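# Stack the small carton onto the large carton

## Task

Set the small carton on the top face of the large carton so that no part of it sticks out past that face's edges; it must stay there by itself, without the robot holding it, and the tool must release it and back away at the end.

## Robot and tools

The robot is one arm with a vacuum tool. The tool has four suction cups at its end, split into two air channels. The reference point for all motion is the cup point: the centre of the four cup rims when they touch nothing. The cups point along the cup point's +z axis. In the cup point's own axes, the cups lie at x = -35 mm and +35 mm; channel a cups are at y = -70 mm, channel b cups at y = +70 mm. The tool body reaches 148 mm to each side along the cup point's y axis. Each cup is 36 mm wide.

Scene frame: origin on the table top under the arm's base, +z up, +x forward, +y to the left when facing along +x. Results report the cup point position in metres and its orientation as a quaternion in w x y z order, plus linear (m/s) and angular (rad/s) velocities. The reported position can be slightly wrong, more so far from the base.

One camera: cam_wrist, 616x616 fisheye, mounted on the hand. Its calibration (K, distortion, world-to-camera transform) is given and may be a little off. zoom_image takes camera (only "cam_wrist") and region [x0, y0, x1, y1] in pixels of the latest image, origin top-left, at most 504 by 504, and returns a closer look.

Rows. Both moving tools use the same 8-number row, all plain numbers in [-1, 1], in this order: dx, dy, dz, rx, ry, rz, suction_a, suction_b. The first six are an offset, not a pose: they shift the cup point away from its measured pose at the start of the action, expressed in the cup point's own axes (so +dz pushes along the cups' facing direction). Scale: 1.0 equals 0.6 m for dx, dy, dz and 180 degrees for the rotation; rx, ry, rz form a single rotation vector. suction_a and suction_b are absolute settings per channel: 1 is full vacuum (about 75 kPa under ambient), a fraction asks for that fraction, and 0.01 or less switches the channel off. A channel keeps its last setting.

execute_actions: argument actions, a list of actions. Each action is a list of up to 15 rows; each row is one 1/30 s control step, and if fewer than 15 rows are given the last one repeats until 15 steps are used. Every row in an action is measured from the pose at that action's start, not from the row before. For the first action in a call, that start is the last pose a result reported. An empty list just returns state and images. Per control step the commanded pose is clipped to within 100 mm and 16 degrees of where the cup point is, so big offsets need several actions; the line "Hand target" shows what the controller is now chasing. Commands lag by about 0.17 s.

move: target is one row as above (offset from the last reported pose, plus the suction settings, which are sent at the start and not waited on). The cup point travels in a straight line over 0.5 to 10 s; it may lag, drift off the line, or overshoot speed near full arm extension. speed is in m/s, 0.002 to 0.5, default 0.25; turning is capped at twice that in rad/s. stop_force (N, 13 to 80, not allowed in the first 0.2 s) ends the path when the wrist sensor feels that much extra push against the motion for two steps, then backs up two steps and holds; use it with very low speed when approaching a surface, and omit it when moving away from something you press on. It is unreliable on moves that rotate. blocking=false returns after 0.5 s while the arm keeps going (not allowed with stop_force); then use wait or stop before sending anything else. The result adds a "move:" line: done, contact, off_target, moving, held or fault, plus limits (paced = pose was clipped; held = some steps were blocked, after which motion can jump fast) and distance to target.

wait: seconds, 0 to 10; holds the last command and lets a running move continue. stop: brakes a running move; suction is unaffected. finished_scene: scene, the number of the current scene; ends it permanently and reports success.

Result lines: suction_measured_a and suction_measured_b show reached vacuum; near 0 means no seal. On an airtight face it settles up to 0.17 under the command (0.27 with both channels on). part_present_a/b turn 1 at 0.54 and back to 0 below 0.49. A channel with an uncovered cup steals all the shared pump's flow from the other. Vacuum shortens the cups, so a held object rides up to about 12 mm nearer the tool. "Wrist force" and "Wrist torque" are in the end effector's axes, noisy (offset up to about 5.5 N, noise up to 3.4 N), saturating near 100 N; pressing on a surface reads as force pointing back into the arm. "no reading" is normal at start. "pose unreachable" means the clearance check altered or refused the command.

Procedure: locate both cartons, bring the cups flat onto a smooth face of the small carton away from edges, seams and holes, switch suction on and check part_present, lift, carry above the large carton, lower gently until it rests fully within the top face, switch both channels off, then rise at least 15 mm before moving away.

Avoid: pressing past contact with this stiff arm (a 150 N external force or a joint torque over its limit causes a 10 s stop; limits are 293, 293, 133, 48, 48, 48 N m from base to wrist 3); fast touches; dropping, slamming or knocking anything off the table; sealing a cup on the table (turn that channel off to free it); holding loads long enough to overheat motors (warning at 70 °C, brakes at 85 °C). Loose objects may occasionally get nudged by an outside push.

Each tool is called after ">>>" in YAML: its name, and indented under it one key for each argument.

## Session

I'll start by looking at the scene.

>>> execute_actions:
  actions: []

Scene clock: 0.00 s.
end_effector_position=(+0.6305, -0.0236, +0.5108) suction_measured_a=0.00 part_present_a=0 suction_measured_b=0.00 part_present_b=0 end_effector_quat_wxyz=(-0.002, +0.719, +0.695, +0.000) end_effector_velocity=(+0.000, -0.000, +0.000) end_effector_angular_velocity=(+0.000, -0.000, +0.000)
Joint positions: [-0.282 -1.703  1.857 -1.726 -1.57  -1.853]
Joint velocities: [-0.     0.    -0.    -0.     0.    -0.001]
Wrist force (N, on the end effector, along its own x y z axes, offset not removed): no reading
Wrist torque (N m, same axes, about the end effector's origin, offset not removed): no reading
Hand target: +0.631, -0.024, +0.511; -0.002, +0.719, +0.695, +0.000

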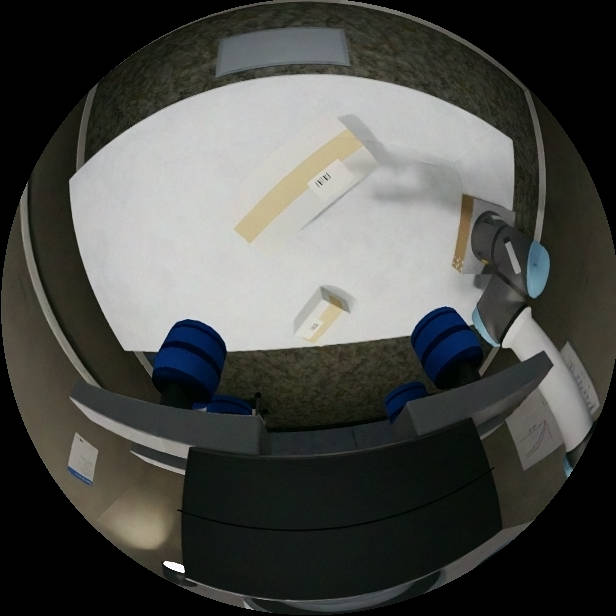

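>>> zoom_image:
  camera: "cam_wrist"
  region: [200, 90, 420, 270]

>>> zoom_image:
  camera: "cam_wrist"
  region: [270, 270, 380, 360]

Region (200, 90, 420, 270) of cam_wrist's 616x616 image, scaled by 2.291, with more detail than that image has; it fills the top 412 rows of this view, and the rest is white.

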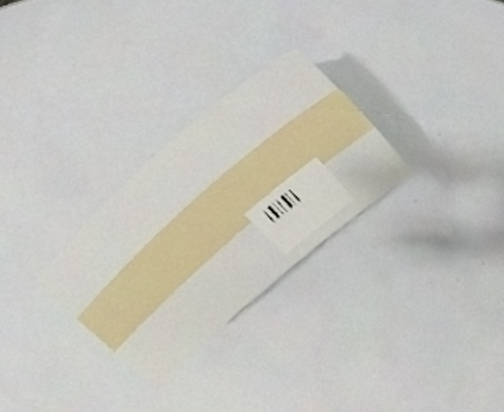

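Region (270, 270, 380, 360) of cam_wrist's 616x616 image, scaled by 4.582, with more detail than that image has; it fills the top 412 rows of this view, and the rest is white.

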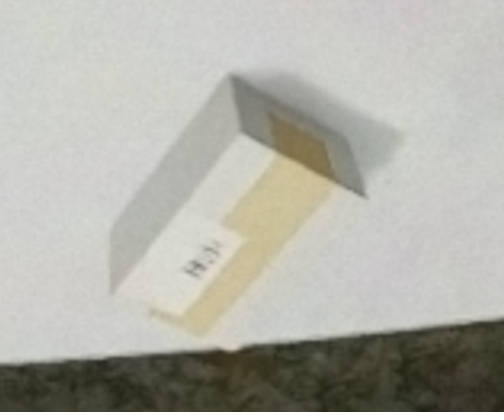

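>>> zoom_image:
  camera: "cam_wrist"
  region: [310, 100, 390, 180]

>>> zoom_image:
  camera: "cam_wrist"
  region: [210, 190, 290, 270]

>>> zoom_image:
  camera: "cam_wrist"
  region: [288, 280, 360, 352]

Region (310, 100, 390, 180) of cam_wrist's 616x616 image, scaled by 6.300, with more detail than that image has.

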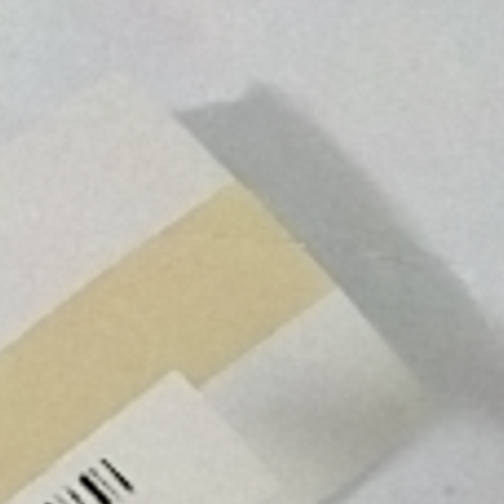

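Region (210, 190, 290, 270) of cam_wrist's 616x616 image, scaled by 6.300, with more detail than that image has.

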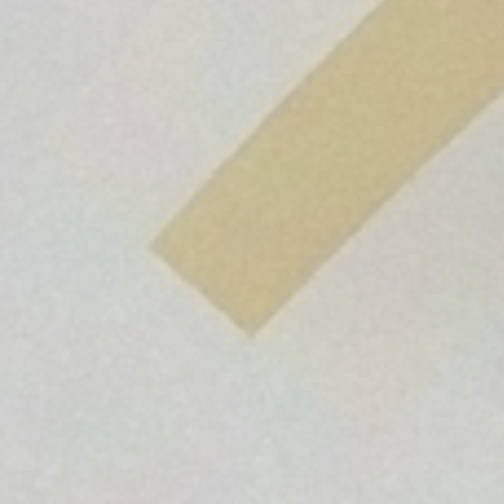

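Region (288, 280, 360, 352) of cam_wrist's 616x616 image, scaled by 7.000, with more detail than that image has.

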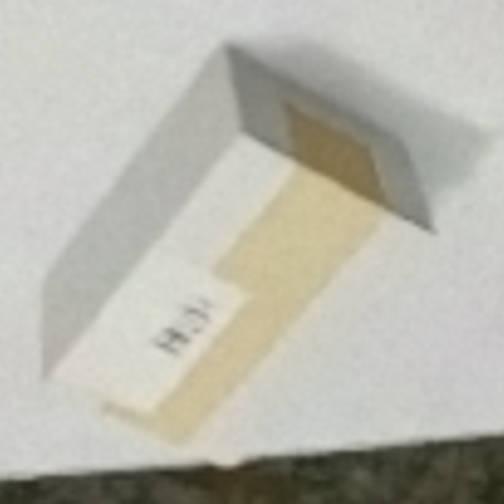

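>>> move:
  target: [0.5123, 0.03, 0.5693, 0, 0, 0.1892, 0, 0]
  speed: 0.4
  blocking: false

>>> wait:
  seconds: 0.5

>>> zoom_image:
  camera: "cam_wrist"
  region: [120, 10, 420, 260]

>>> wait:
  seconds: 3

Scene clock: 120.50 s.
end_effector_position=(+0.6334, +0.0488, +0.4297) suction_measured_a=0.00 part_present_a=0 suction_measured_b=0.00 part_present_b=0 end_effector_quat_wxyz=(-0.007, +0.763, +0.647, -0.000) end_effector_velocity=(+0.010, +0.248, -0.277) end_effector_angular_velocity=(+0.012, +0.026, -0.461)
Joint positions: [-0.168 -1.66   1.963 -1.867 -1.565 -1.608]
Joint velocities: [ 0.396  0.206  0.319 -0.504  0.014  0.857]
Wrist force (N, on the end effector, along its own x y z axes, offset not removed): [2.3 1.4 2.9]
Wrist torque (N m, same axes, about the end effector's origin, offset not removed): [0.37 -0.84 -0.06]
Hand target: +0.634, +0.084, +0.391; -0.008, +0.786, +0.619, -0.000
Off the commanded pose: 0.351 m, 27 deg.
move: running
camera_calibration (this result's frames):
cam_wrist: T_world_to_cam=[[-0.980583, 0.186489, 0.0606565, 0.598161], [0.185606, 0.782715, 0.59406, -0.371871], [0.0633091, 0.593784, -0.80213, 0.41028], [0, 0, 0, 1]] pos_world=[0.629593, -0.0640996, 0.51373]

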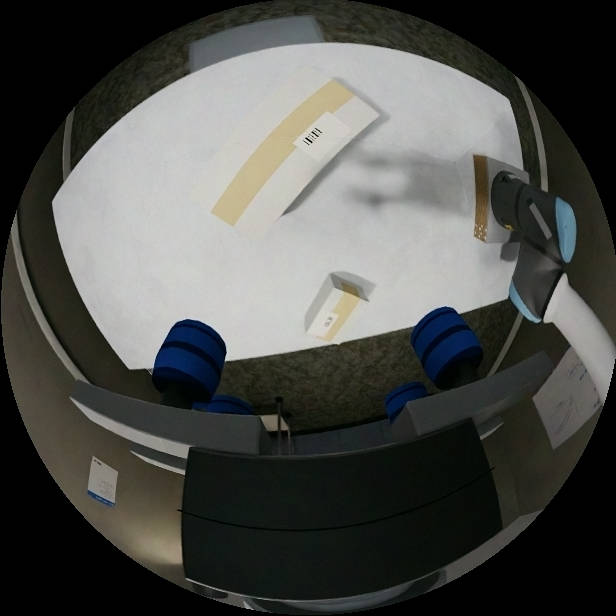

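Scene clock: 121.00 s.
end_effector_position=(+0.6418, +0.1781, +0.2868) suction_measured_a=0.00 part_present_a=0 suction_measured_b=0.00 part_present_b=0 end_effector_quat_wxyz=(-0.008, +0.837, +0.547, -0.002) end_effector_velocity=(+0.020, +0.257, -0.285) end_effector_angular_velocity=(-0.010, +0.007, -0.499)
Joint positions: [ 0.038 -1.495  2.078 -2.145 -1.562 -1.153]
Joint velocities: [ 0.4    0.437  0.119 -0.558  0.     0.899]
Wrist force (N, on the end effector, along its own x y z axes, offset not removed): [0.3 0.4 -1.0]
Wrist torque (N m, same axes, about the end effector's origin, offset not removed): [0.14 -0.42 0.05]
Hand target: +0.644, +0.215, +0.247; -0.008, +0.858, +0.514, -0.002
Off the commanded pose: 0.158 m, 12 deg.
earlier move: running
wait: 0.50 s; no rest
camera_calibration (this result's frames):
cam_wrist: T_world_to_cam=[[-0.903955, 0.422575, 0.0655398, 0.498268], [0.376251, 0.713119, 0.59152, -0.498997], [0.203224, 0.559367, -0.803622, 0.13512], [0, 0, 0, 1]] pos_world=[0.610701, 0.069707, 0.371095]

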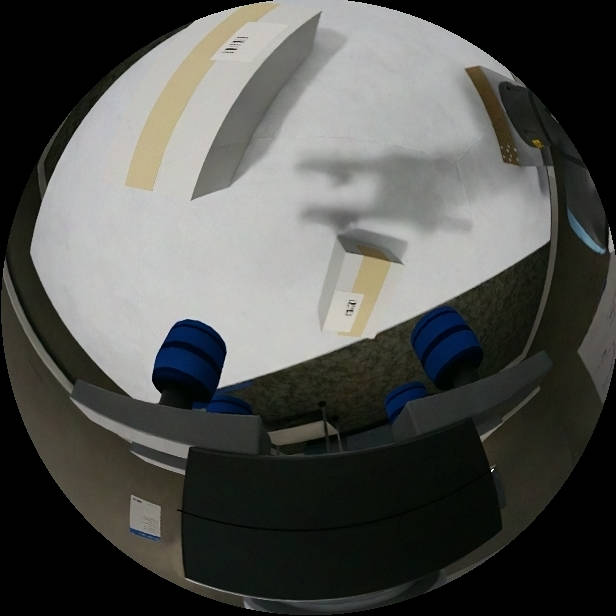

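Region (120, 10, 420, 260) of cam_wrist's 616x616 image, scaled by 1.680, with more detail than that image has.

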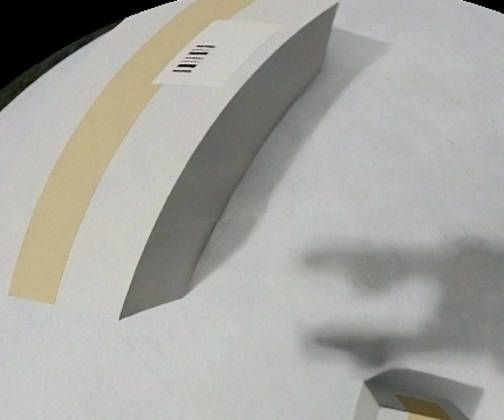

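Scene clock: 121.87 s.
end_effector_position=(+0.6580, +0.2837, +0.1702) suction_measured_a=0.00 part_present_a=0 suction_measured_b=0.00 part_present_b=0 end_effector_quat_wxyz=(-0.002, +0.891, +0.454, -0.000) end_effector_velocity=(+0.001, +0.001, -0.002) end_effector_angular_velocity=(-0.000, -0.000, -0.004)
Joint positions: [ 0.196 -1.281  2.078 -2.369 -1.57  -0.781]
Joint velocities: [ 0.001  0.004 -0.001 -0.003 -0.     0.006]
Wrist force (N, on the end effector, along its own x y z axes, offset not removed): [3.4 1.2 2.1]
Wrist torque (N m, same axes, about the end effector's origin, offset not removed): [0.33 -0.84 -0.02]
Hand target: +0.658, +0.284, +0.170; -0.002, +0.891, +0.454, -0.000
Off the commanded pose: 0.001 m, 0 deg.
earlier move: done
wait: 0.87 of 3 s (the move ended)
camera_calibration (this result's frames):
cam_wrist: T_world_to_cam=[[-0.793641, 0.605995, 0.0538801, 0.353351], [0.515362, 0.622585, 0.588889, -0.576783], [0.323319, 0.495134, -0.806416, -0.0812207], [0, 0, 0, 1]] pos_world=[0.603947, 0.185182, 0.255125]

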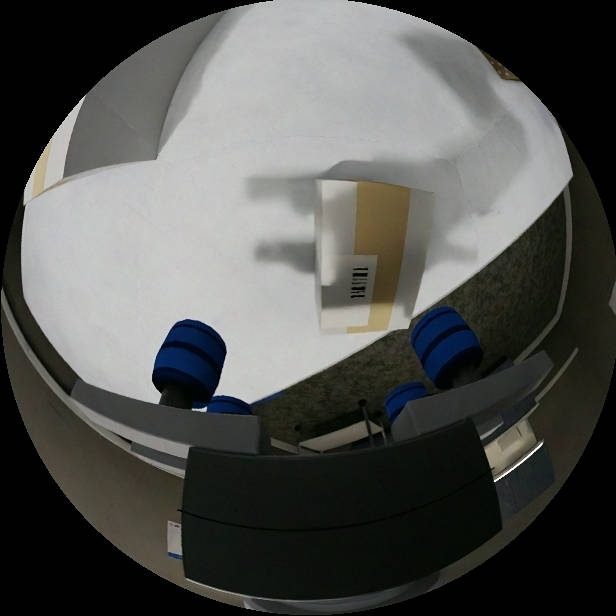

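>>> zoom_image:
  camera: "cam_wrist"
  region: [300, 160, 480, 350]

>>> zoom_image:
  camera: "cam_wrist"
  region: [10, 90, 190, 230]

Region (300, 160, 480, 350) of cam_wrist's 616x616 image, scaled by 2.653, with more detail than that image has; it fills the left 477 columns of this view, and the rest is white.

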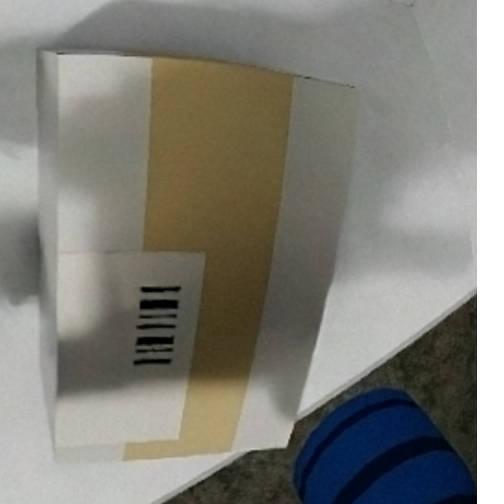

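Region (10, 90, 190, 230) of cam_wrist's 616x616 image, scaled by 2.800, with more detail than that image has.

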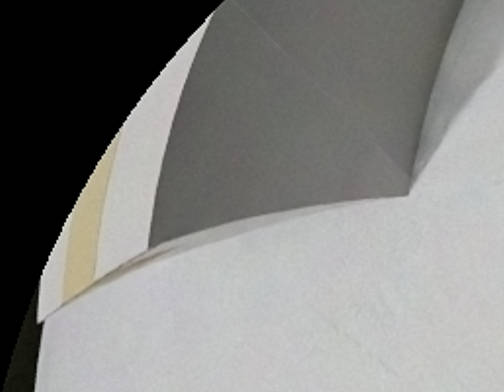

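>>> zoom_image:
  camera: "cam_wrist"
  region: [305, 165, 445, 215]

>>> zoom_image:
  camera: "cam_wrist"
  region: [310, 300, 430, 345]

>>> zoom_image:
  camera: "cam_wrist"
  region: [380, 295, 500, 425]

>>> zoom_image:
  camera: "cam_wrist"
  region: [140, 305, 270, 425]

Region (305, 165, 445, 215) of cam_wrist's 616x616 image, scaled by 3.600, with more detail than that image has; it fills the top 180 rows of this view, and the rest is white.

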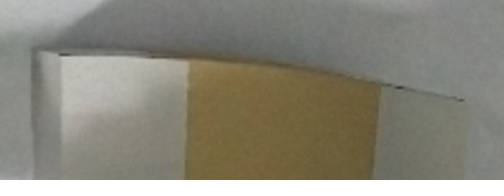

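Region (310, 300, 430, 345) of cam_wrist's 616x616 image, scaled by 4.200, with more detail than that image has; it fills the top 189 rows of this view, and the rest is white.

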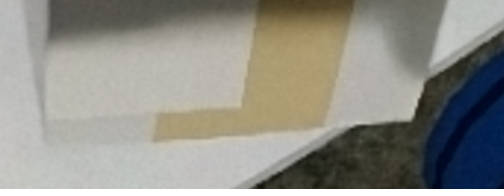

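Region (380, 295, 500, 425) of cam_wrist's 616x616 image, scaled by 3.877, with more detail than that image has; it fills the left 465 columns of this view, and the rest is white.

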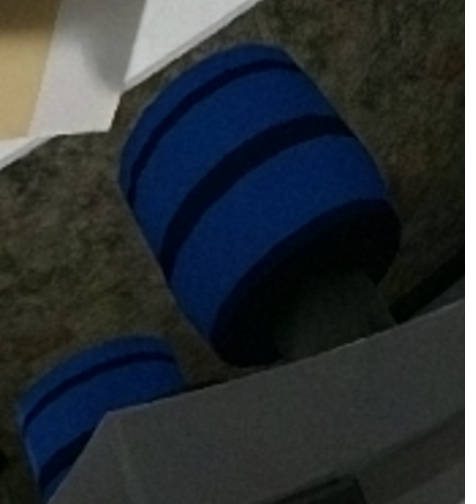

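Region (140, 305, 270, 425) of cam_wrist's 616x616 image, scaled by 3.877, with more detail than that image has; it fills the top 465 rows of this view, and the rest is white.

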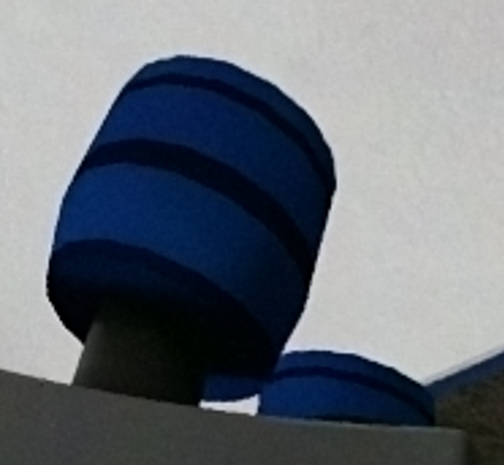

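>>> move:
  target: [-0.05, 0.0183, 0.1217, 0, 0, 0, 0, 0]
  speed: 0.2

>>> zoom_image:
  camera: "cam_wrist"
  region: [300, 150, 560, 430]

Scene clock: 242.83 s.
end_effector_position=(+0.6489, +0.2532, +0.0974) suction_measured_a=0.00 part_present_a=0 suction_measured_b=0.00 part_present_b=0 end_effector_quat_wxyz=(-0.002, +0.891, +0.454, -0.000) end_effector_velocity=(-0.000, -0.001, -0.002) end_effector_angular_velocity=(+0.000, -0.000, +0.000)
Joint positions: [ 0.154 -1.2    2.151 -2.524 -1.57  -0.823]
Joint velocities: [-0.001  0.002  0.002 -0.004  0.    -0.002]
Wrist force (N, on the end effector, along its own x y z axes, offset not removed): [2.1 2.1 1.0]
Wrist torque (N m, same axes, about the end effector's origin, offset not removed): [0.41 -0.67 -0.10]
Hand target: +0.649, +0.253, +0.097; -0.002, +0.891, +0.454, -0.000
Off the commanded pose: 0.000 m, 0 deg.
move: done
camera_calibration (this result's frames):
cam_wrist: T_world_to_cam=[[-0.793638, 0.606007, 0.0538103, 0.368506], [0.515353, 0.622628, 0.588851, -0.510269], [0.323344, 0.495066, -0.806448, -0.121931], [0, 0, 0, 1]] pos_world=[0.594854, 0.154755, 0.182312]

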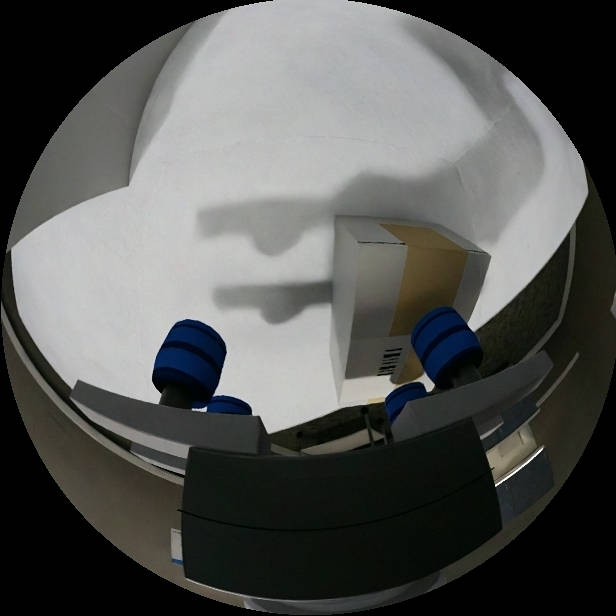

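Region (300, 150, 560, 430) of cam_wrist's 616x616 image, scaled by 1.800, with more detail than that image has; it fills the left 468 columns of this view, and the rest is white.

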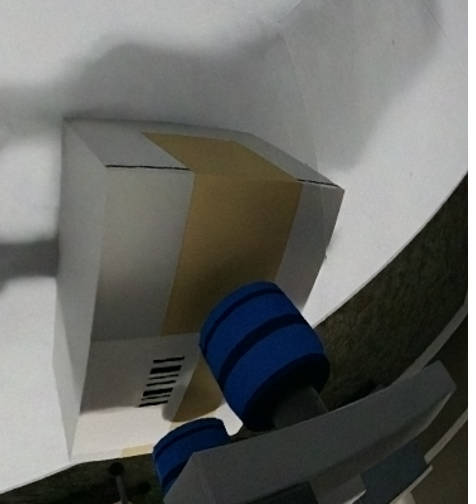

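>>> zoom_image:
  camera: "cam_wrist"
  region: [325, 205, 505, 275]

>>> zoom_image:
  camera: "cam_wrist"
  region: [325, 320, 445, 420]

Region (325, 205, 505, 275) of cam_wrist's 616x616 image, scaled by 2.800, with more detail than that image has.

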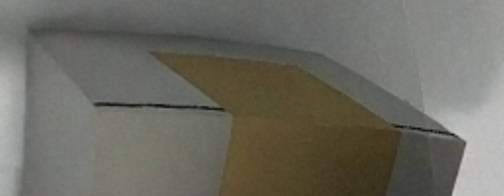

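Region (325, 320, 445, 420) of cam_wrist's 616x616 image, scaled by 4.200, with more detail than that image has.

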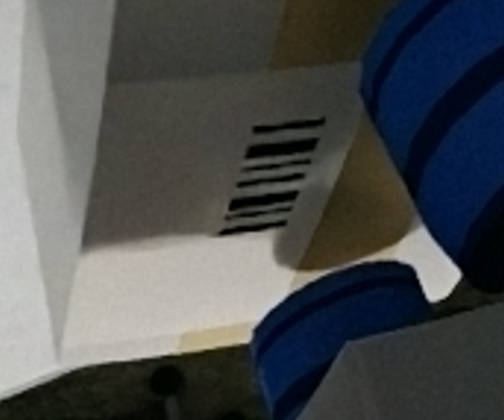

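>>> move:
  target: [0, 0, 0.04, 0, 0, 0, 1, 0]
  speed: 0.03
  stop_force: 20

Scene clock: 273.90 s.
end_effector_position=(+0.6488, +0.2533, +0.0736) suction_measured_a=0.76 part_present_a=1 suction_measured_b=0.00 part_present_b=0 end_effector_quat_wxyz=(-0.002, +0.891, +0.454, -0.000) end_effector_velocity=(+0.001, +0.000, -0.002) end_effector_angular_velocity=(+0.000, -0.001, +0.001)
Joint positions: [ 0.154 -1.161  2.159 -2.57  -1.57  -0.823]
Joint velocities: [ 0.     0.003 -0.    -0.004 -0.    -0.001]
Wrist force (N, on the end effector, along its own x y z axes, offset not removed): [1.6 4.2 3.4]
Wrist torque (N m, same axes, about the end effector's origin, offset not removed): [0.51 -0.70 0.01]
Hand target: +0.649, +0.253, +0.073; -0.002, +0.891, +0.454, -0.000
Off the commanded pose: 0.000 m, 0 deg.
move: done
camera_calibration (this result's frames):
cam_wrist: T_world_to_cam=[[-0.793635, 0.606007, 0.0538435, 0.369674], [0.51537, 0.622616, 0.58885, -0.496254], [0.323323, 0.495081, -0.806447, -0.141095], [0, 0, 0, 1]] pos_world=[0.59476, 0.154804, 0.158529]

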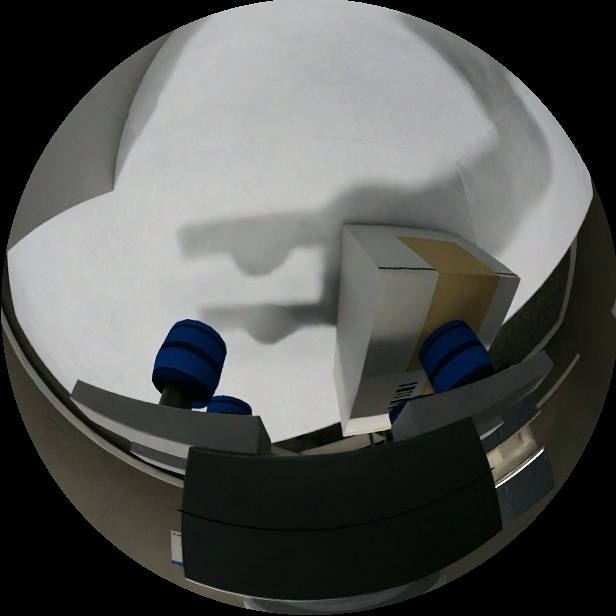

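>>> zoom_image:
  camera: "cam_wrist"
  region: [330, 210, 530, 300]

>>> zoom_image:
  camera: "cam_wrist"
  region: [325, 290, 505, 445]

Region (330, 210, 530, 300) of cam_wrist's 616x616 image, scaled by 2.520, with more detail than that image has; it fills the top 227 rows of this view, and the rest is white.

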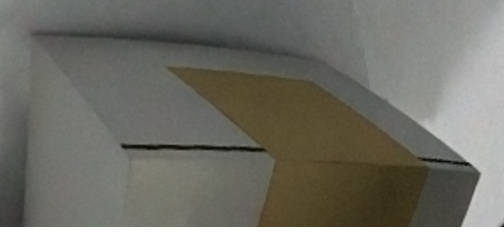

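Region (325, 290, 505, 445) of cam_wrist's 616x616 image, scaled by 2.800, with more detail than that image has; it fills the top 434 rows of this view, and the rest is white.

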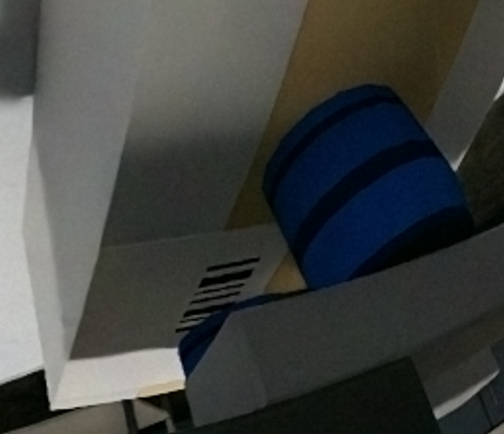

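>>> execute_actions:
  actions:
    - [[-0.00003,0.00003,-0.00008,0,0,0.00001,1,0],[-0.00026,0.00022,-0.0006,0,0,0.00004,1,0],[-0.00085,0.00073,-0.00192,0,0,0.00013,1,0],[-0.00195,0.00168,-0.00433,0,0,0.0003,1,0],[-0.0037,0.00318,-0.00804,0,0,0.00057,1,0],[-0.00621,0.00533,-0.0132,0,0,0.00096,1,0],[-0.00956,0.00822,-0.01989,0,0,0.00148,1,0],[-0.01384,0.01189,-0.02813,0,0,0.00214,1,0],[-0.0191,0.01642,-0.0379,0,0,0.00296,1,0],[-0.02539,0.02182,-0.04913,0,0,0.00393,1,0],[-0.03272,0.02812,-0.0617,0,0,0.00507,1,0],[-0.04112,0.03534,-0.07547,0,0,0.00637,1,0],[-0.05058,0.04347,-0.09026,0,0,0.00783,1,0],[-0.06109,0.0525,-0.10587,0,0,0.00946,1,0],[-0.07263,0.06241,-0.12208,0,0,0.01125,1,0]]

>>> execute_actions:
  actions:
    - [[-0.0499,0.04437,-0.07721,0,0,0.00784,1,0],[-0.06317,0.05616,-0.0939,0,0,0.00993,1,0],[-0.0773,0.06872,-0.11047,0,0,0.01215,1,0],[-0.09224,0.08201,-0.12668,0,0,0.0145,1,0],[-0.10791,0.09594,-0.14229,0,0,0.01696,1,0],[-0.12425,0.11047,-0.15708,0,0,0.01953,1,0],[-0.14116,0.1255,-0.17085,0,0,0.02218,1,0],[-0.15856,0.14097,-0.18342,0,0,0.02492,1,0],[-0.17635,0.15679,-0.19465,0,0,0.02772,1,0],[-0.19445,0.17288,-0.20442,0,0,0.03056,1,0],[-0.21274,0.18914,-0.21266,0,0,0.03343,1,0],[-0.23114,0.2055,-0.21935,0,0,0.03633,1,0],[-0.24953,0.22185,-0.22451,0,0,0.03922,1,0],[-0.26782,0.23812,-0.22822,0,0,0.04209,1,0],[-0.28592,0.2542,-0.23064,0,0,0.04493,1,0]]

>>> execute_actions:
  actions:
    - [[-0.09289,0.10078,-0.03512,0,0,0.0161,1,0],[-0.10867,0.1179,-0.03564,0,0,0.01883,1,0],[-0.124,0.13454,-0.03572,0,0,0.02149,1,0],[-0.13882,0.15061,-0.03572,0,0,0.02406,1,0],[-0.15304,0.16604,-0.03572,0,0,0.02652,1,0],[-0.16658,0.18074,-0.03572,0,0,0.02887,1,0],[-0.1794,0.19464,-0.03572,0,0,0.03109,1,0],[-0.19143,0.20769,-0.03572,0,0,0.03317,1,0],[-0.20261,0.21983,-0.03572,0,0,0.03511,1,0],[-0.21292,0.23101,-0.03572,0,0,0.0369,1,0],[-0.22231,0.2412,-0.03572,0,0,0.03853,1,0],[-0.23076,0.25037,-0.03572,0,0,0.03999,1,0],[-0.23827,0.25851,-0.03572,0,0,0.04129,1,0],[-0.24482,0.26562,-0.03572,0,0,0.04243,1,0],[-0.25044,0.27172,-0.03572,0,0,0.0434,1,0]]

>>> execute_actions:
  actions:
    - [[-0.03956,0.05421,0.00008,0,0,0.00788,1,0],[-0.04289,0.05876,0.00059,0,0,0.00854,1,0],[-0.0455,0.06234,0.00173,0,0,0.00906,1,0],[-0.04744,0.065,0.0035,0,0,0.00945,1,0],[-0.0488,0.06687,0.00578,0,0,0.00972,1,0],[-0.04966,0.06804,0.00833,0,0,0.00989,1,0],[-0.05012,0.06867,0.01089,0,0,0.00999,1,0],[-0.05029,0.06891,0.01317,0,0,0.01002,1,0],[-0.05032,0.06895,0.01494,0,0,0.01003,1,0],[-0.05032,0.06895,0.01608,0,0,0.01003,1,0],[-0.05032,0.06895,0.01658,0,0,0.01003,1,0],[-0.05032,0.06895,0.01667,0,0,0.01003,1,0]]

Scene clock: 394.40 s.
end_effector_position=(+0.6517, +0.2255, +0.1113) suction_measured_a=0.96 part_present_a=1 suction_measured_b=0.00 part_present_b=0 end_effector_quat_wxyz=(-0.002, +0.895, +0.446, -0.000) end_effector_velocity=(+0.016, -0.175, +0.209) end_effector_angular_velocity=(-0.003, -0.007, -0.113)
Joint positions: [ 0.112 -1.23   2.16  -2.502 -1.57  -0.847]
Joint velocities: [-0.261 -0.382  0.     0.375 -0.003 -0.148]
Wrist force (N, on the end effector, along its own x y z axes, offset not removed): [1.9 -0.6 4.5]
Wrist torque (N m, same axes, about the end effector's origin, offset not removed): [-0.17 -0.59 -0.02]
Hand target: +0.654, +0.198, +0.143; -0.002, +0.899, +0.438, +0.001
Off the commanded pose: 0.046 m, 1 deg.
camera_calibration (this result's frames):
cam_wrist: T_world_to_cam=[[-0.782823, 0.619987, 0.0529526, 0.376677], [0.5258, 0.613582, 0.589111, -0.507393], [0.332751, 0.489012, -0.806315, -0.102628], [0, 0, 0, 1]] pos_world=[0.595808, 0.127979, 0.196214]

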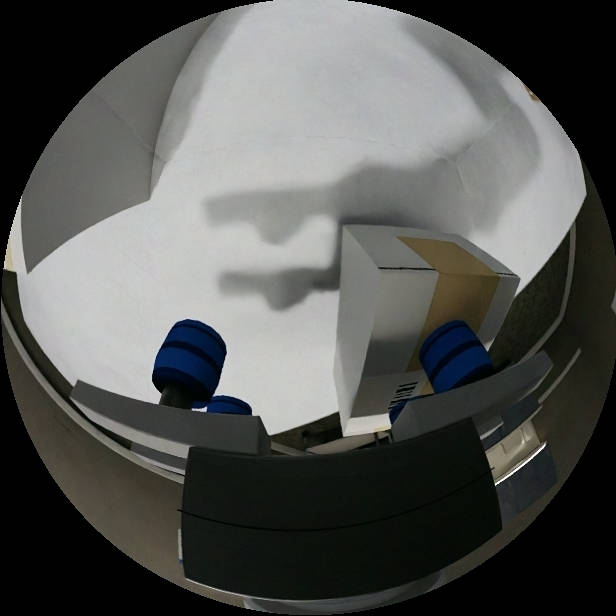

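Scene clock: 394.90 s.
end_effector_position=(+0.6657, +0.0628, +0.2309) suction_measured_a=0.96 part_present_a=1 suction_measured_b=0.00 part_present_b=0 end_effector_quat_wxyz=(+0.000, +0.917, +0.399, +0.001) end_effector_velocity=(+0.026, -0.425, +0.141) end_effector_angular_velocity=(-0.002, +0.012, -0.266)
Joint positions: [-0.134 -1.43   2.129 -2.276 -1.572 -0.989]
Joint velocities: [-0.642 -0.196 -0.093  0.3   -0.    -0.376]
Wrist force (N, on the end effector, along its own x y z axes, offset not removed): [2.0 2.0 3.1]
Wrist torque (N m, same axes, about the end effector's origin, offset not removed): [0.17 -0.71 0.07]
Hand target: +0.668, +0.001, +0.247; -0.000, +0.925, +0.381, +0.000
Off the commanded pose: 0.069 m, 2 deg.
camera_calibration (this result's frames):
cam_wrist: T_world_to_cam=[[-0.714383, 0.69809, 0.0482469, 0.432763], [0.584548, 0.557447, 0.589539, -0.521084], [0.384656, 0.449359, -0.806298, 0.0366031], [0, 0, 0, 1]] pos_world=[0.599678, -0.0280789, 0.315833]

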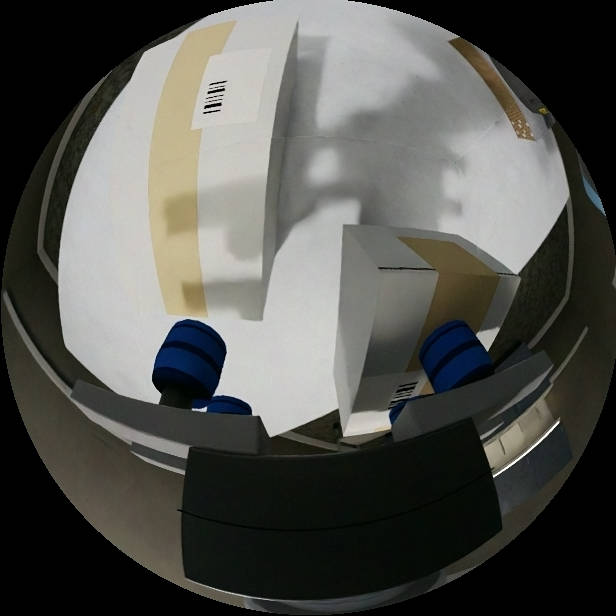

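Scene clock: 395.40 s.
end_effector_position=(+0.6783, -0.1267, +0.2526) suction_measured_a=0.96 part_present_a=1 suction_measured_b=0.00 part_present_b=0 end_effector_quat_wxyz=(+0.001, +0.939, +0.344, +0.001) end_effector_velocity=(+0.021, -0.245, +0.001) end_effector_angular_velocity=(+0.004, +0.001, -0.147)
Joint positions: [-0.405 -1.425  2.072 -2.226 -1.571 -1.142]
Joint velocities: [-0.321  0.099 -0.123  0.027  0.005 -0.174]
Wrist force (N, on the end effector, along its own x y z axes, offset not removed): [1.3 3.3 4.3]
Wrist torque (N m, same axes, about the end effector's origin, offset not removed): [0.18 -0.71 -0.09]
Hand target: +0.681, -0.157, +0.253; +0.000, +0.942, +0.335, +0.001
Off the commanded pose: 0.032 m, 1 deg.
camera_calibration (this result's frames):
cam_wrist: T_world_to_cam=[[-0.626872, 0.777697, 0.0470943, 0.524069], [0.646137, 0.485148, 0.589184, -0.486507], [0.435359, 0.399773, -0.806625, 0.0938129], [0, 0, 0, 1]] pos_world=[0.602032, -0.209042, 0.337634]

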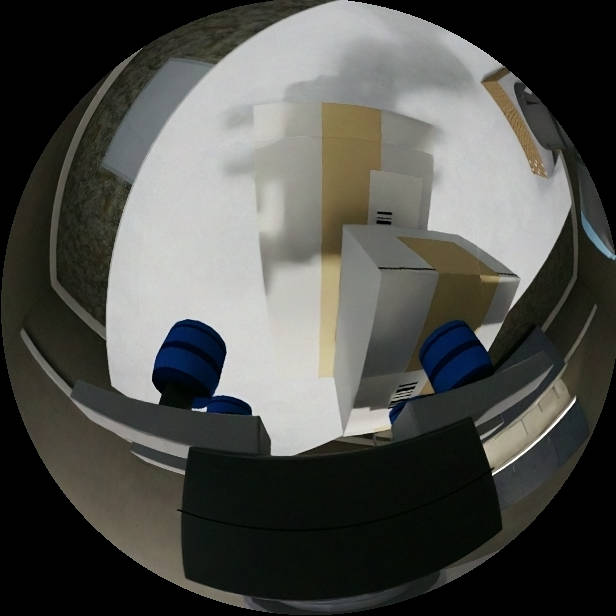

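Scene clock: 395.90 s.
end_effector_position=(+0.6819, -0.1771, +0.2438) suction_measured_a=0.96 part_present_a=1 suction_measured_b=0.00 part_present_b=0 end_effector_quat_wxyz=(+0.001, +0.944, +0.329, +0.001) end_effector_velocity=(+0.000, -0.006, -0.011) end_effector_angular_velocity=(+0.001, +0.002, -0.004)
Joint positions: [-0.469 -1.393  2.053 -2.238 -1.571 -1.175]
Joint velocities: [-0.008  0.016  0.004 -0.018  0.    -0.004]
Wrist force (N, on the end effector, along its own x y z axes, offset not removed): [2.5 -0.9 4.0]
Wrist torque (N m, same axes, about the end effector's origin, offset not removed): [-0.26 -0.77 -0.05]
Hand target: +0.682, -0.178, +0.243; +0.001, +0.944, +0.329, +0.001
Off the commanded pose: 0.001 m, 0 deg.
camera_calibration (this result's frames):
cam_wrist: T_world_to_cam=[[-0.602401, 0.796815, 0.046897, 0.552679], [0.66081, 0.4649, 0.589235, -0.472783], [0.447709, 0.385946, -0.8066, 0.0944193], [0, 0, 0, 1]] pos_world=[0.603082, -0.257027, 0.32882]

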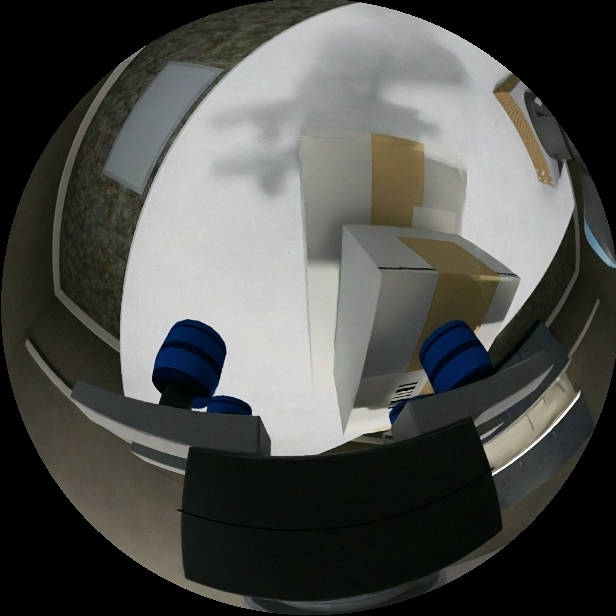

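>>> execute_actions:
  actions: []

>>> zoom_image:
  camera: "cam_wrist"
  region: [285, 115, 485, 275]

>>> zoom_image:
  camera: "cam_wrist"
  region: [270, 230, 400, 450]

Scene clock: 404.90 s.
end_effector_position=(+0.6819, -0.1778, +0.2427) suction_measured_a=0.96 part_present_a=1 suction_measured_b=0.00 part_present_b=0 end_effector_quat_wxyz=(+0.001, +0.944, +0.329, +0.001) end_effector_velocity=(-0.000, +0.000, -0.000) end_effector_angular_velocity=(+0.000, +0.000, +0.000)
Joint positions: [-0.47  -1.391  2.053 -2.24  -1.571 -1.175]
Joint velocities: [ 0.  0.  0. -0.  0. -0.]
Wrist force (N, on the end effector, along its own x y z axes, offset not removed): [0.8 0.7 2.7]
Wrist torque (N m, same axes, about the end effector's origin, offset not removed): [-0.07 -0.51 -0.07]
Hand target: +0.682, -0.178, +0.243; +0.001, +0.944, +0.329, +0.001
Off the commanded pose: 0.000 m, 0 deg.
camera_calibration (this result's frames):
cam_wrist: T_world_to_cam=[[-0.60206, 0.797064, 0.0470461, 0.553069], [0.661083, 0.464571, 0.589188, -0.472044], [0.447764, 0.385828, -0.806625, 0.0937266], [0, 0, 0, 1]] pos_world=[0.603073, -0.257695, 0.327705]

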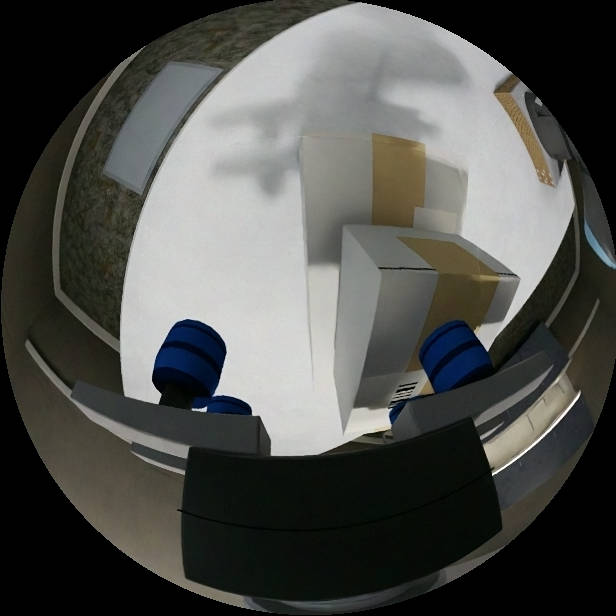

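Region (285, 115, 485, 275) of cam_wrist's 616x616 image, scaled by 2.520, with more detail than that image has; it fills the top 403 rows of this view, and the rest is white.

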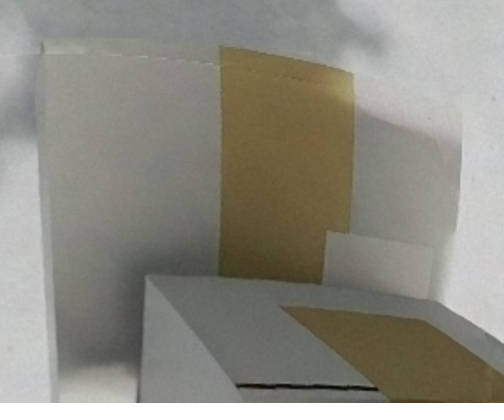

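Region (270, 230, 400, 450) of cam_wrist's 616x616 image, scaled by 2.291, with more detail than that image has; it fills the left 298 columns of this view, and the rest is white.

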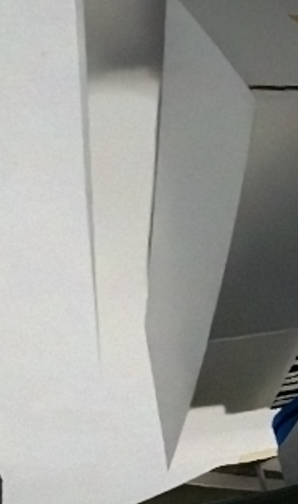

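>>> execute_actions:
  actions:
    - [[0.00006,-0.00004,0.00024,0,0,-0.00004,1,0],[0.00039,-0.00029,0.00159,0,0,-0.00029,1,0],[0.00109,-0.00082,0.00448,0,0,-0.00082,1,0],[0.00212,-0.00159,0.00873,0,0,-0.00159,1,0],[0.00333,-0.0025,0.01375,0,0,-0.0025,1,0],[0.00455,-0.00341,0.01877,0,0,-0.00341,1,0],[0.00558,-0.00418,0.02302,0,0,-0.00418,1,0],[0.00628,-0.00471,0.02591,0,0,-0.00471,1,0],[0.00661,-0.00496,0.02726,0,0,-0.00496,1,0],[0.00667,-0.005,0.0275,0,0,-0.005,1,0]]

>>> move:
  target: [0, 0, 0.025, 0, 0, 0, 1, 0]
  speed: 0.01
  stop_force: 13

Scene clock: 518.60 s.
end_effector_position=(+0.6831, -0.1733, +0.2273) suction_measured_a=0.96 part_present_a=1 suction_measured_b=0.00 part_present_b=0 end_effector_quat_wxyz=(+0.001, +0.942, +0.336, +0.001) end_effector_velocity=(+0.001, +0.003, -0.011) end_effector_angular_velocity=(-0.000, -0.001, +0.010)
Joint positions: [-0.463 -1.373  2.065 -2.27  -1.571 -1.183]
Joint velocities: [ 0.005  0.013  0.008 -0.023  0.    -0.005]
Wrist force (N, on the end effector, along its own x y z axes, offset not removed): [3.4 1.9 0.8]
Wrist torque (N m, same axes, about the end effector's origin, offset not removed): [0.12 -0.87 -0.13]
Hand target: +0.683, -0.173, +0.226; +0.001, +0.942, +0.336, +0.001
Off the commanded pose: 0.001 m, 0 deg.
camera_calibration (this result's frames):
cam_wrist: T_world_to_cam=[[-0.613673, 0.788152, 0.0471458, 0.557261], [0.654254, 0.474174, 0.589161, -0.459492], [0.441993, 0.392398, -0.806639, 0.0841228], [0, 0, 0, 1]] pos_world=[0.605418, -0.254337, 0.312299]

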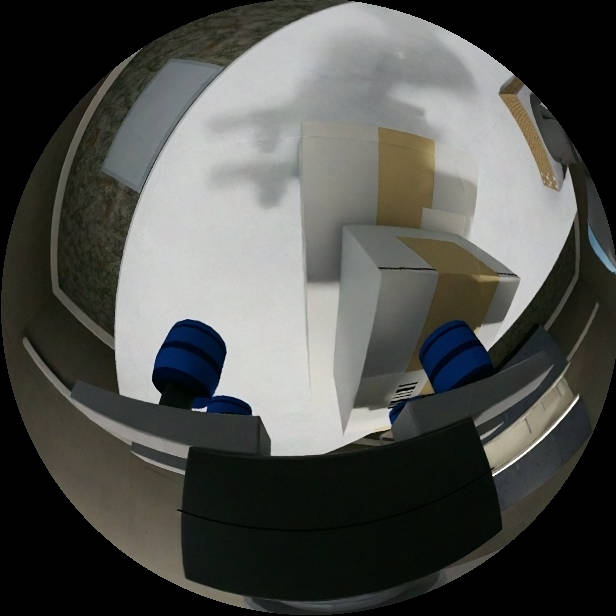

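Scene clock: 519.70 s.
end_effector_position=(+0.6831, -0.1733, +0.2201) suction_measured_a=0.96 part_present_a=1 suction_measured_b=0.00 part_present_b=0 end_effector_quat_wxyz=(+0.001, +0.942, +0.336, +0.001) end_effector_velocity=(-0.001, +0.001, +0.001) end_effector_angular_velocity=(+0.003, +0.004, +0.000)
Joint positions: [-0.463 -1.365  2.071 -2.284 -1.571 -1.183]
Joint velocities: [ 0.001 -0.002 -0.001  0.008  0.     0.   ]
Wrist force (N, on the end effector, along its own x y z axes, offset not removed): [2.1 4.1 -36.7]
Wrist torque (N m, same axes, about the end effector's origin, offset not removed): [2.98 -0.53 -0.09]
Hand target: +0.683, -0.173, +0.220; +0.001, +0.942, +0.336, +0.001
Off the commanded pose: 0.008 m, 0 deg.
move: contact
camera_calibration (this result's frames):
cam_wrist: T_world_to_cam=[[-0.613673, 0.788152, 0.047139, 0.557577], [0.65425, 0.474176, 0.589164, -0.455212], [0.441998, 0.392395, -0.806637, 0.0782946], [0, 0, 0, 1]] pos_world=[0.605387, -0.254327, 0.305066]

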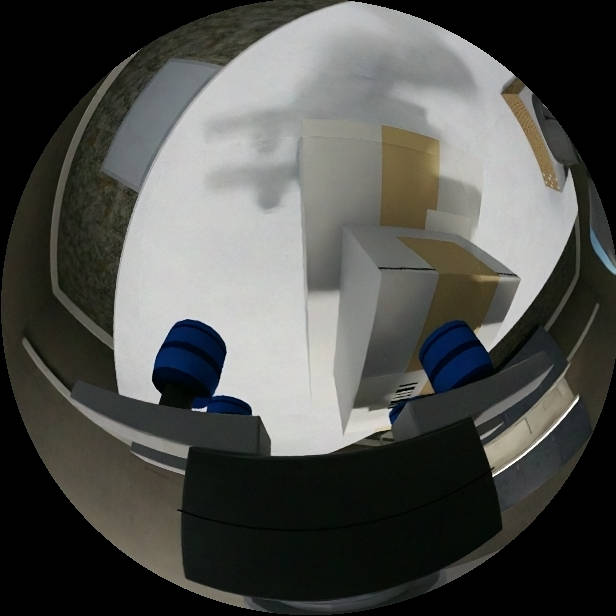

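>>> execute_actions:
  actions:
    - [[0,0,-0.001,0,0,0,0,0]]

Scene clock: 527.10 s.
end_effector_position=(+0.6832, -0.1733, +0.2208) suction_measured_a=0.00 part_present_a=0 suction_measured_b=0.00 part_present_b=0 end_effector_quat_wxyz=(+0.001, +0.942, +0.336, +0.001) end_effector_velocity=(+0.000, -0.000, +0.000) end_effector_angular_velocity=(+0.000, +0.000, -0.000)
Joint positions: [-0.463 -1.365  2.07  -2.283 -1.571 -1.183]
Joint velocities: [ 0.     0.    -0.001  0.001  0.     0.   ]
Wrist force (N, on the end effector, along its own x y z axes, offset not removed): [1.6 0.6 -29.3]
Wrist torque (N m, same axes, about the end effector's origin, offset not removed): [2.41 -0.71 -0.11]
Hand target: +0.683, -0.173, +0.221; +0.001, +0.942, +0.336, +0.001
Off the commanded pose: 0.000 m, 0 deg.
camera_calibration (this result's frames):
cam_wrist: T_world_to_cam=[[-0.613678, 0.788163, 0.0468921, 0.557699], [0.654114, 0.474247, 0.589258, -0.455609], [0.442193, 0.392287, -0.806583, 0.0787178], [0, 0, 0, 1]] pos_world=[0.60546, -0.254366, 0.305812]

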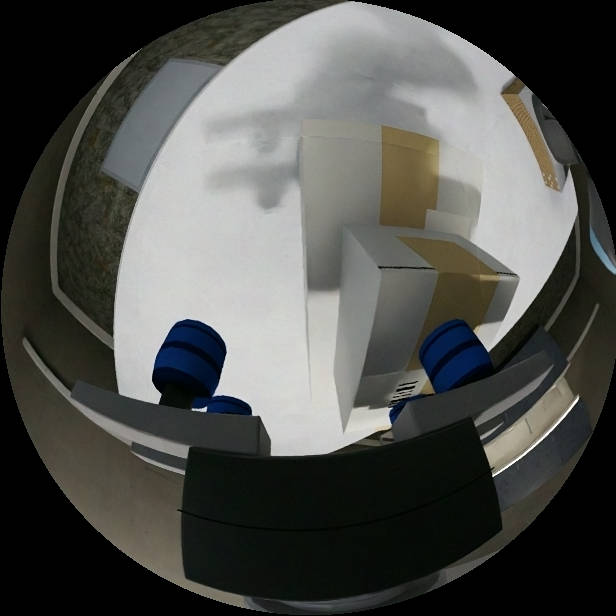

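>>> move:
  target: [0, 0, -0.2, 0, 0, 0, 0, 0]
  speed: 0.3

>>> zoom_image:
  camera: "cam_wrist"
  region: [260, 110, 520, 400]

Scene clock: 538.93 s.
end_effector_position=(+0.6831, -0.1732, +0.3405) suction_measured_a=0.00 part_present_a=0 suction_measured_b=0.00 part_present_b=0 end_effector_quat_wxyz=(+0.001, +0.942, +0.336, +0.001) end_effector_velocity=(+0.000, +0.000, +0.002) end_effector_angular_velocity=(+0.000, +0.000, +0.001)
Joint positions: [-0.463 -1.487  1.962 -2.053 -1.57  -1.183]
Joint velocities: [ 0.001 -0.002 -0.002  0.004 -0.    -0.   ]
Wrist force (N, on the end effector, along its own x y z axes, offset not removed): [-0.8 1.5 2.2]
Wrist torque (N m, same axes, about the end effector's origin, offset not removed): [0.46 -0.24 -0.02]
Hand target: +0.683, -0.173, +0.341; +0.001, +0.942, +0.336, +0.001
Off the commanded pose: 0.000 m, 0 deg.
move: done
camera_calibration (this result's frames):
cam_wrist: T_world_to_cam=[[-0.613677, 0.788164, 0.0468822, 0.551903], [0.65409, 0.474231, 0.589297, -0.526173], [0.44223, 0.392303, -0.806555, 0.175238], [0, 0, 0, 1]] pos_world=[0.605359, -0.254209, 0.425537]

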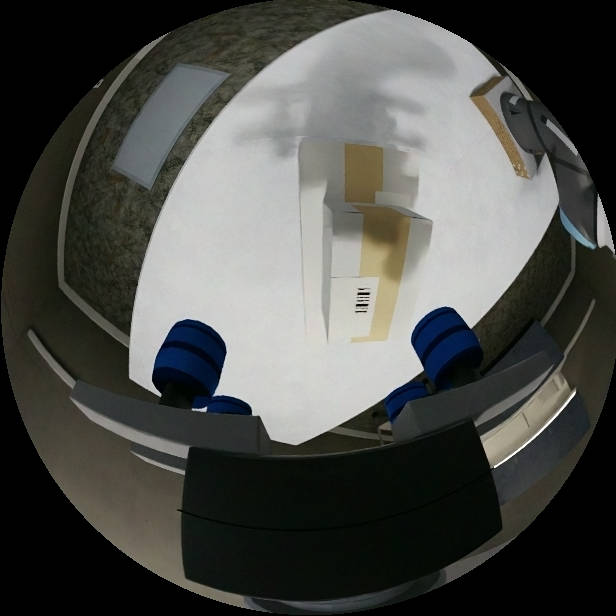

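Region (260, 110, 520, 400) of cam_wrist's 616x616 image, scaled by 1.738, with more detail than that image has; it fills the left 452 columns of this view, and the rest is white.

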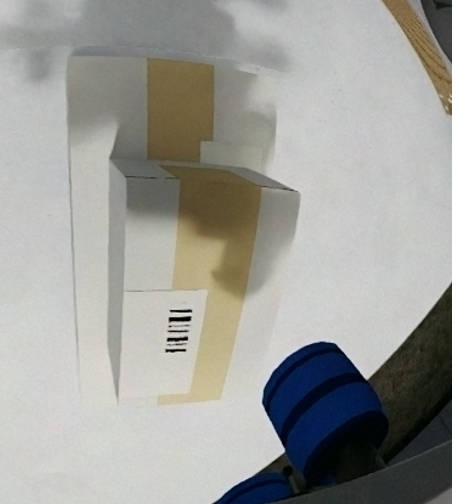

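>>> finished_scene:
  scene: 1

The scene is finished: the task was done.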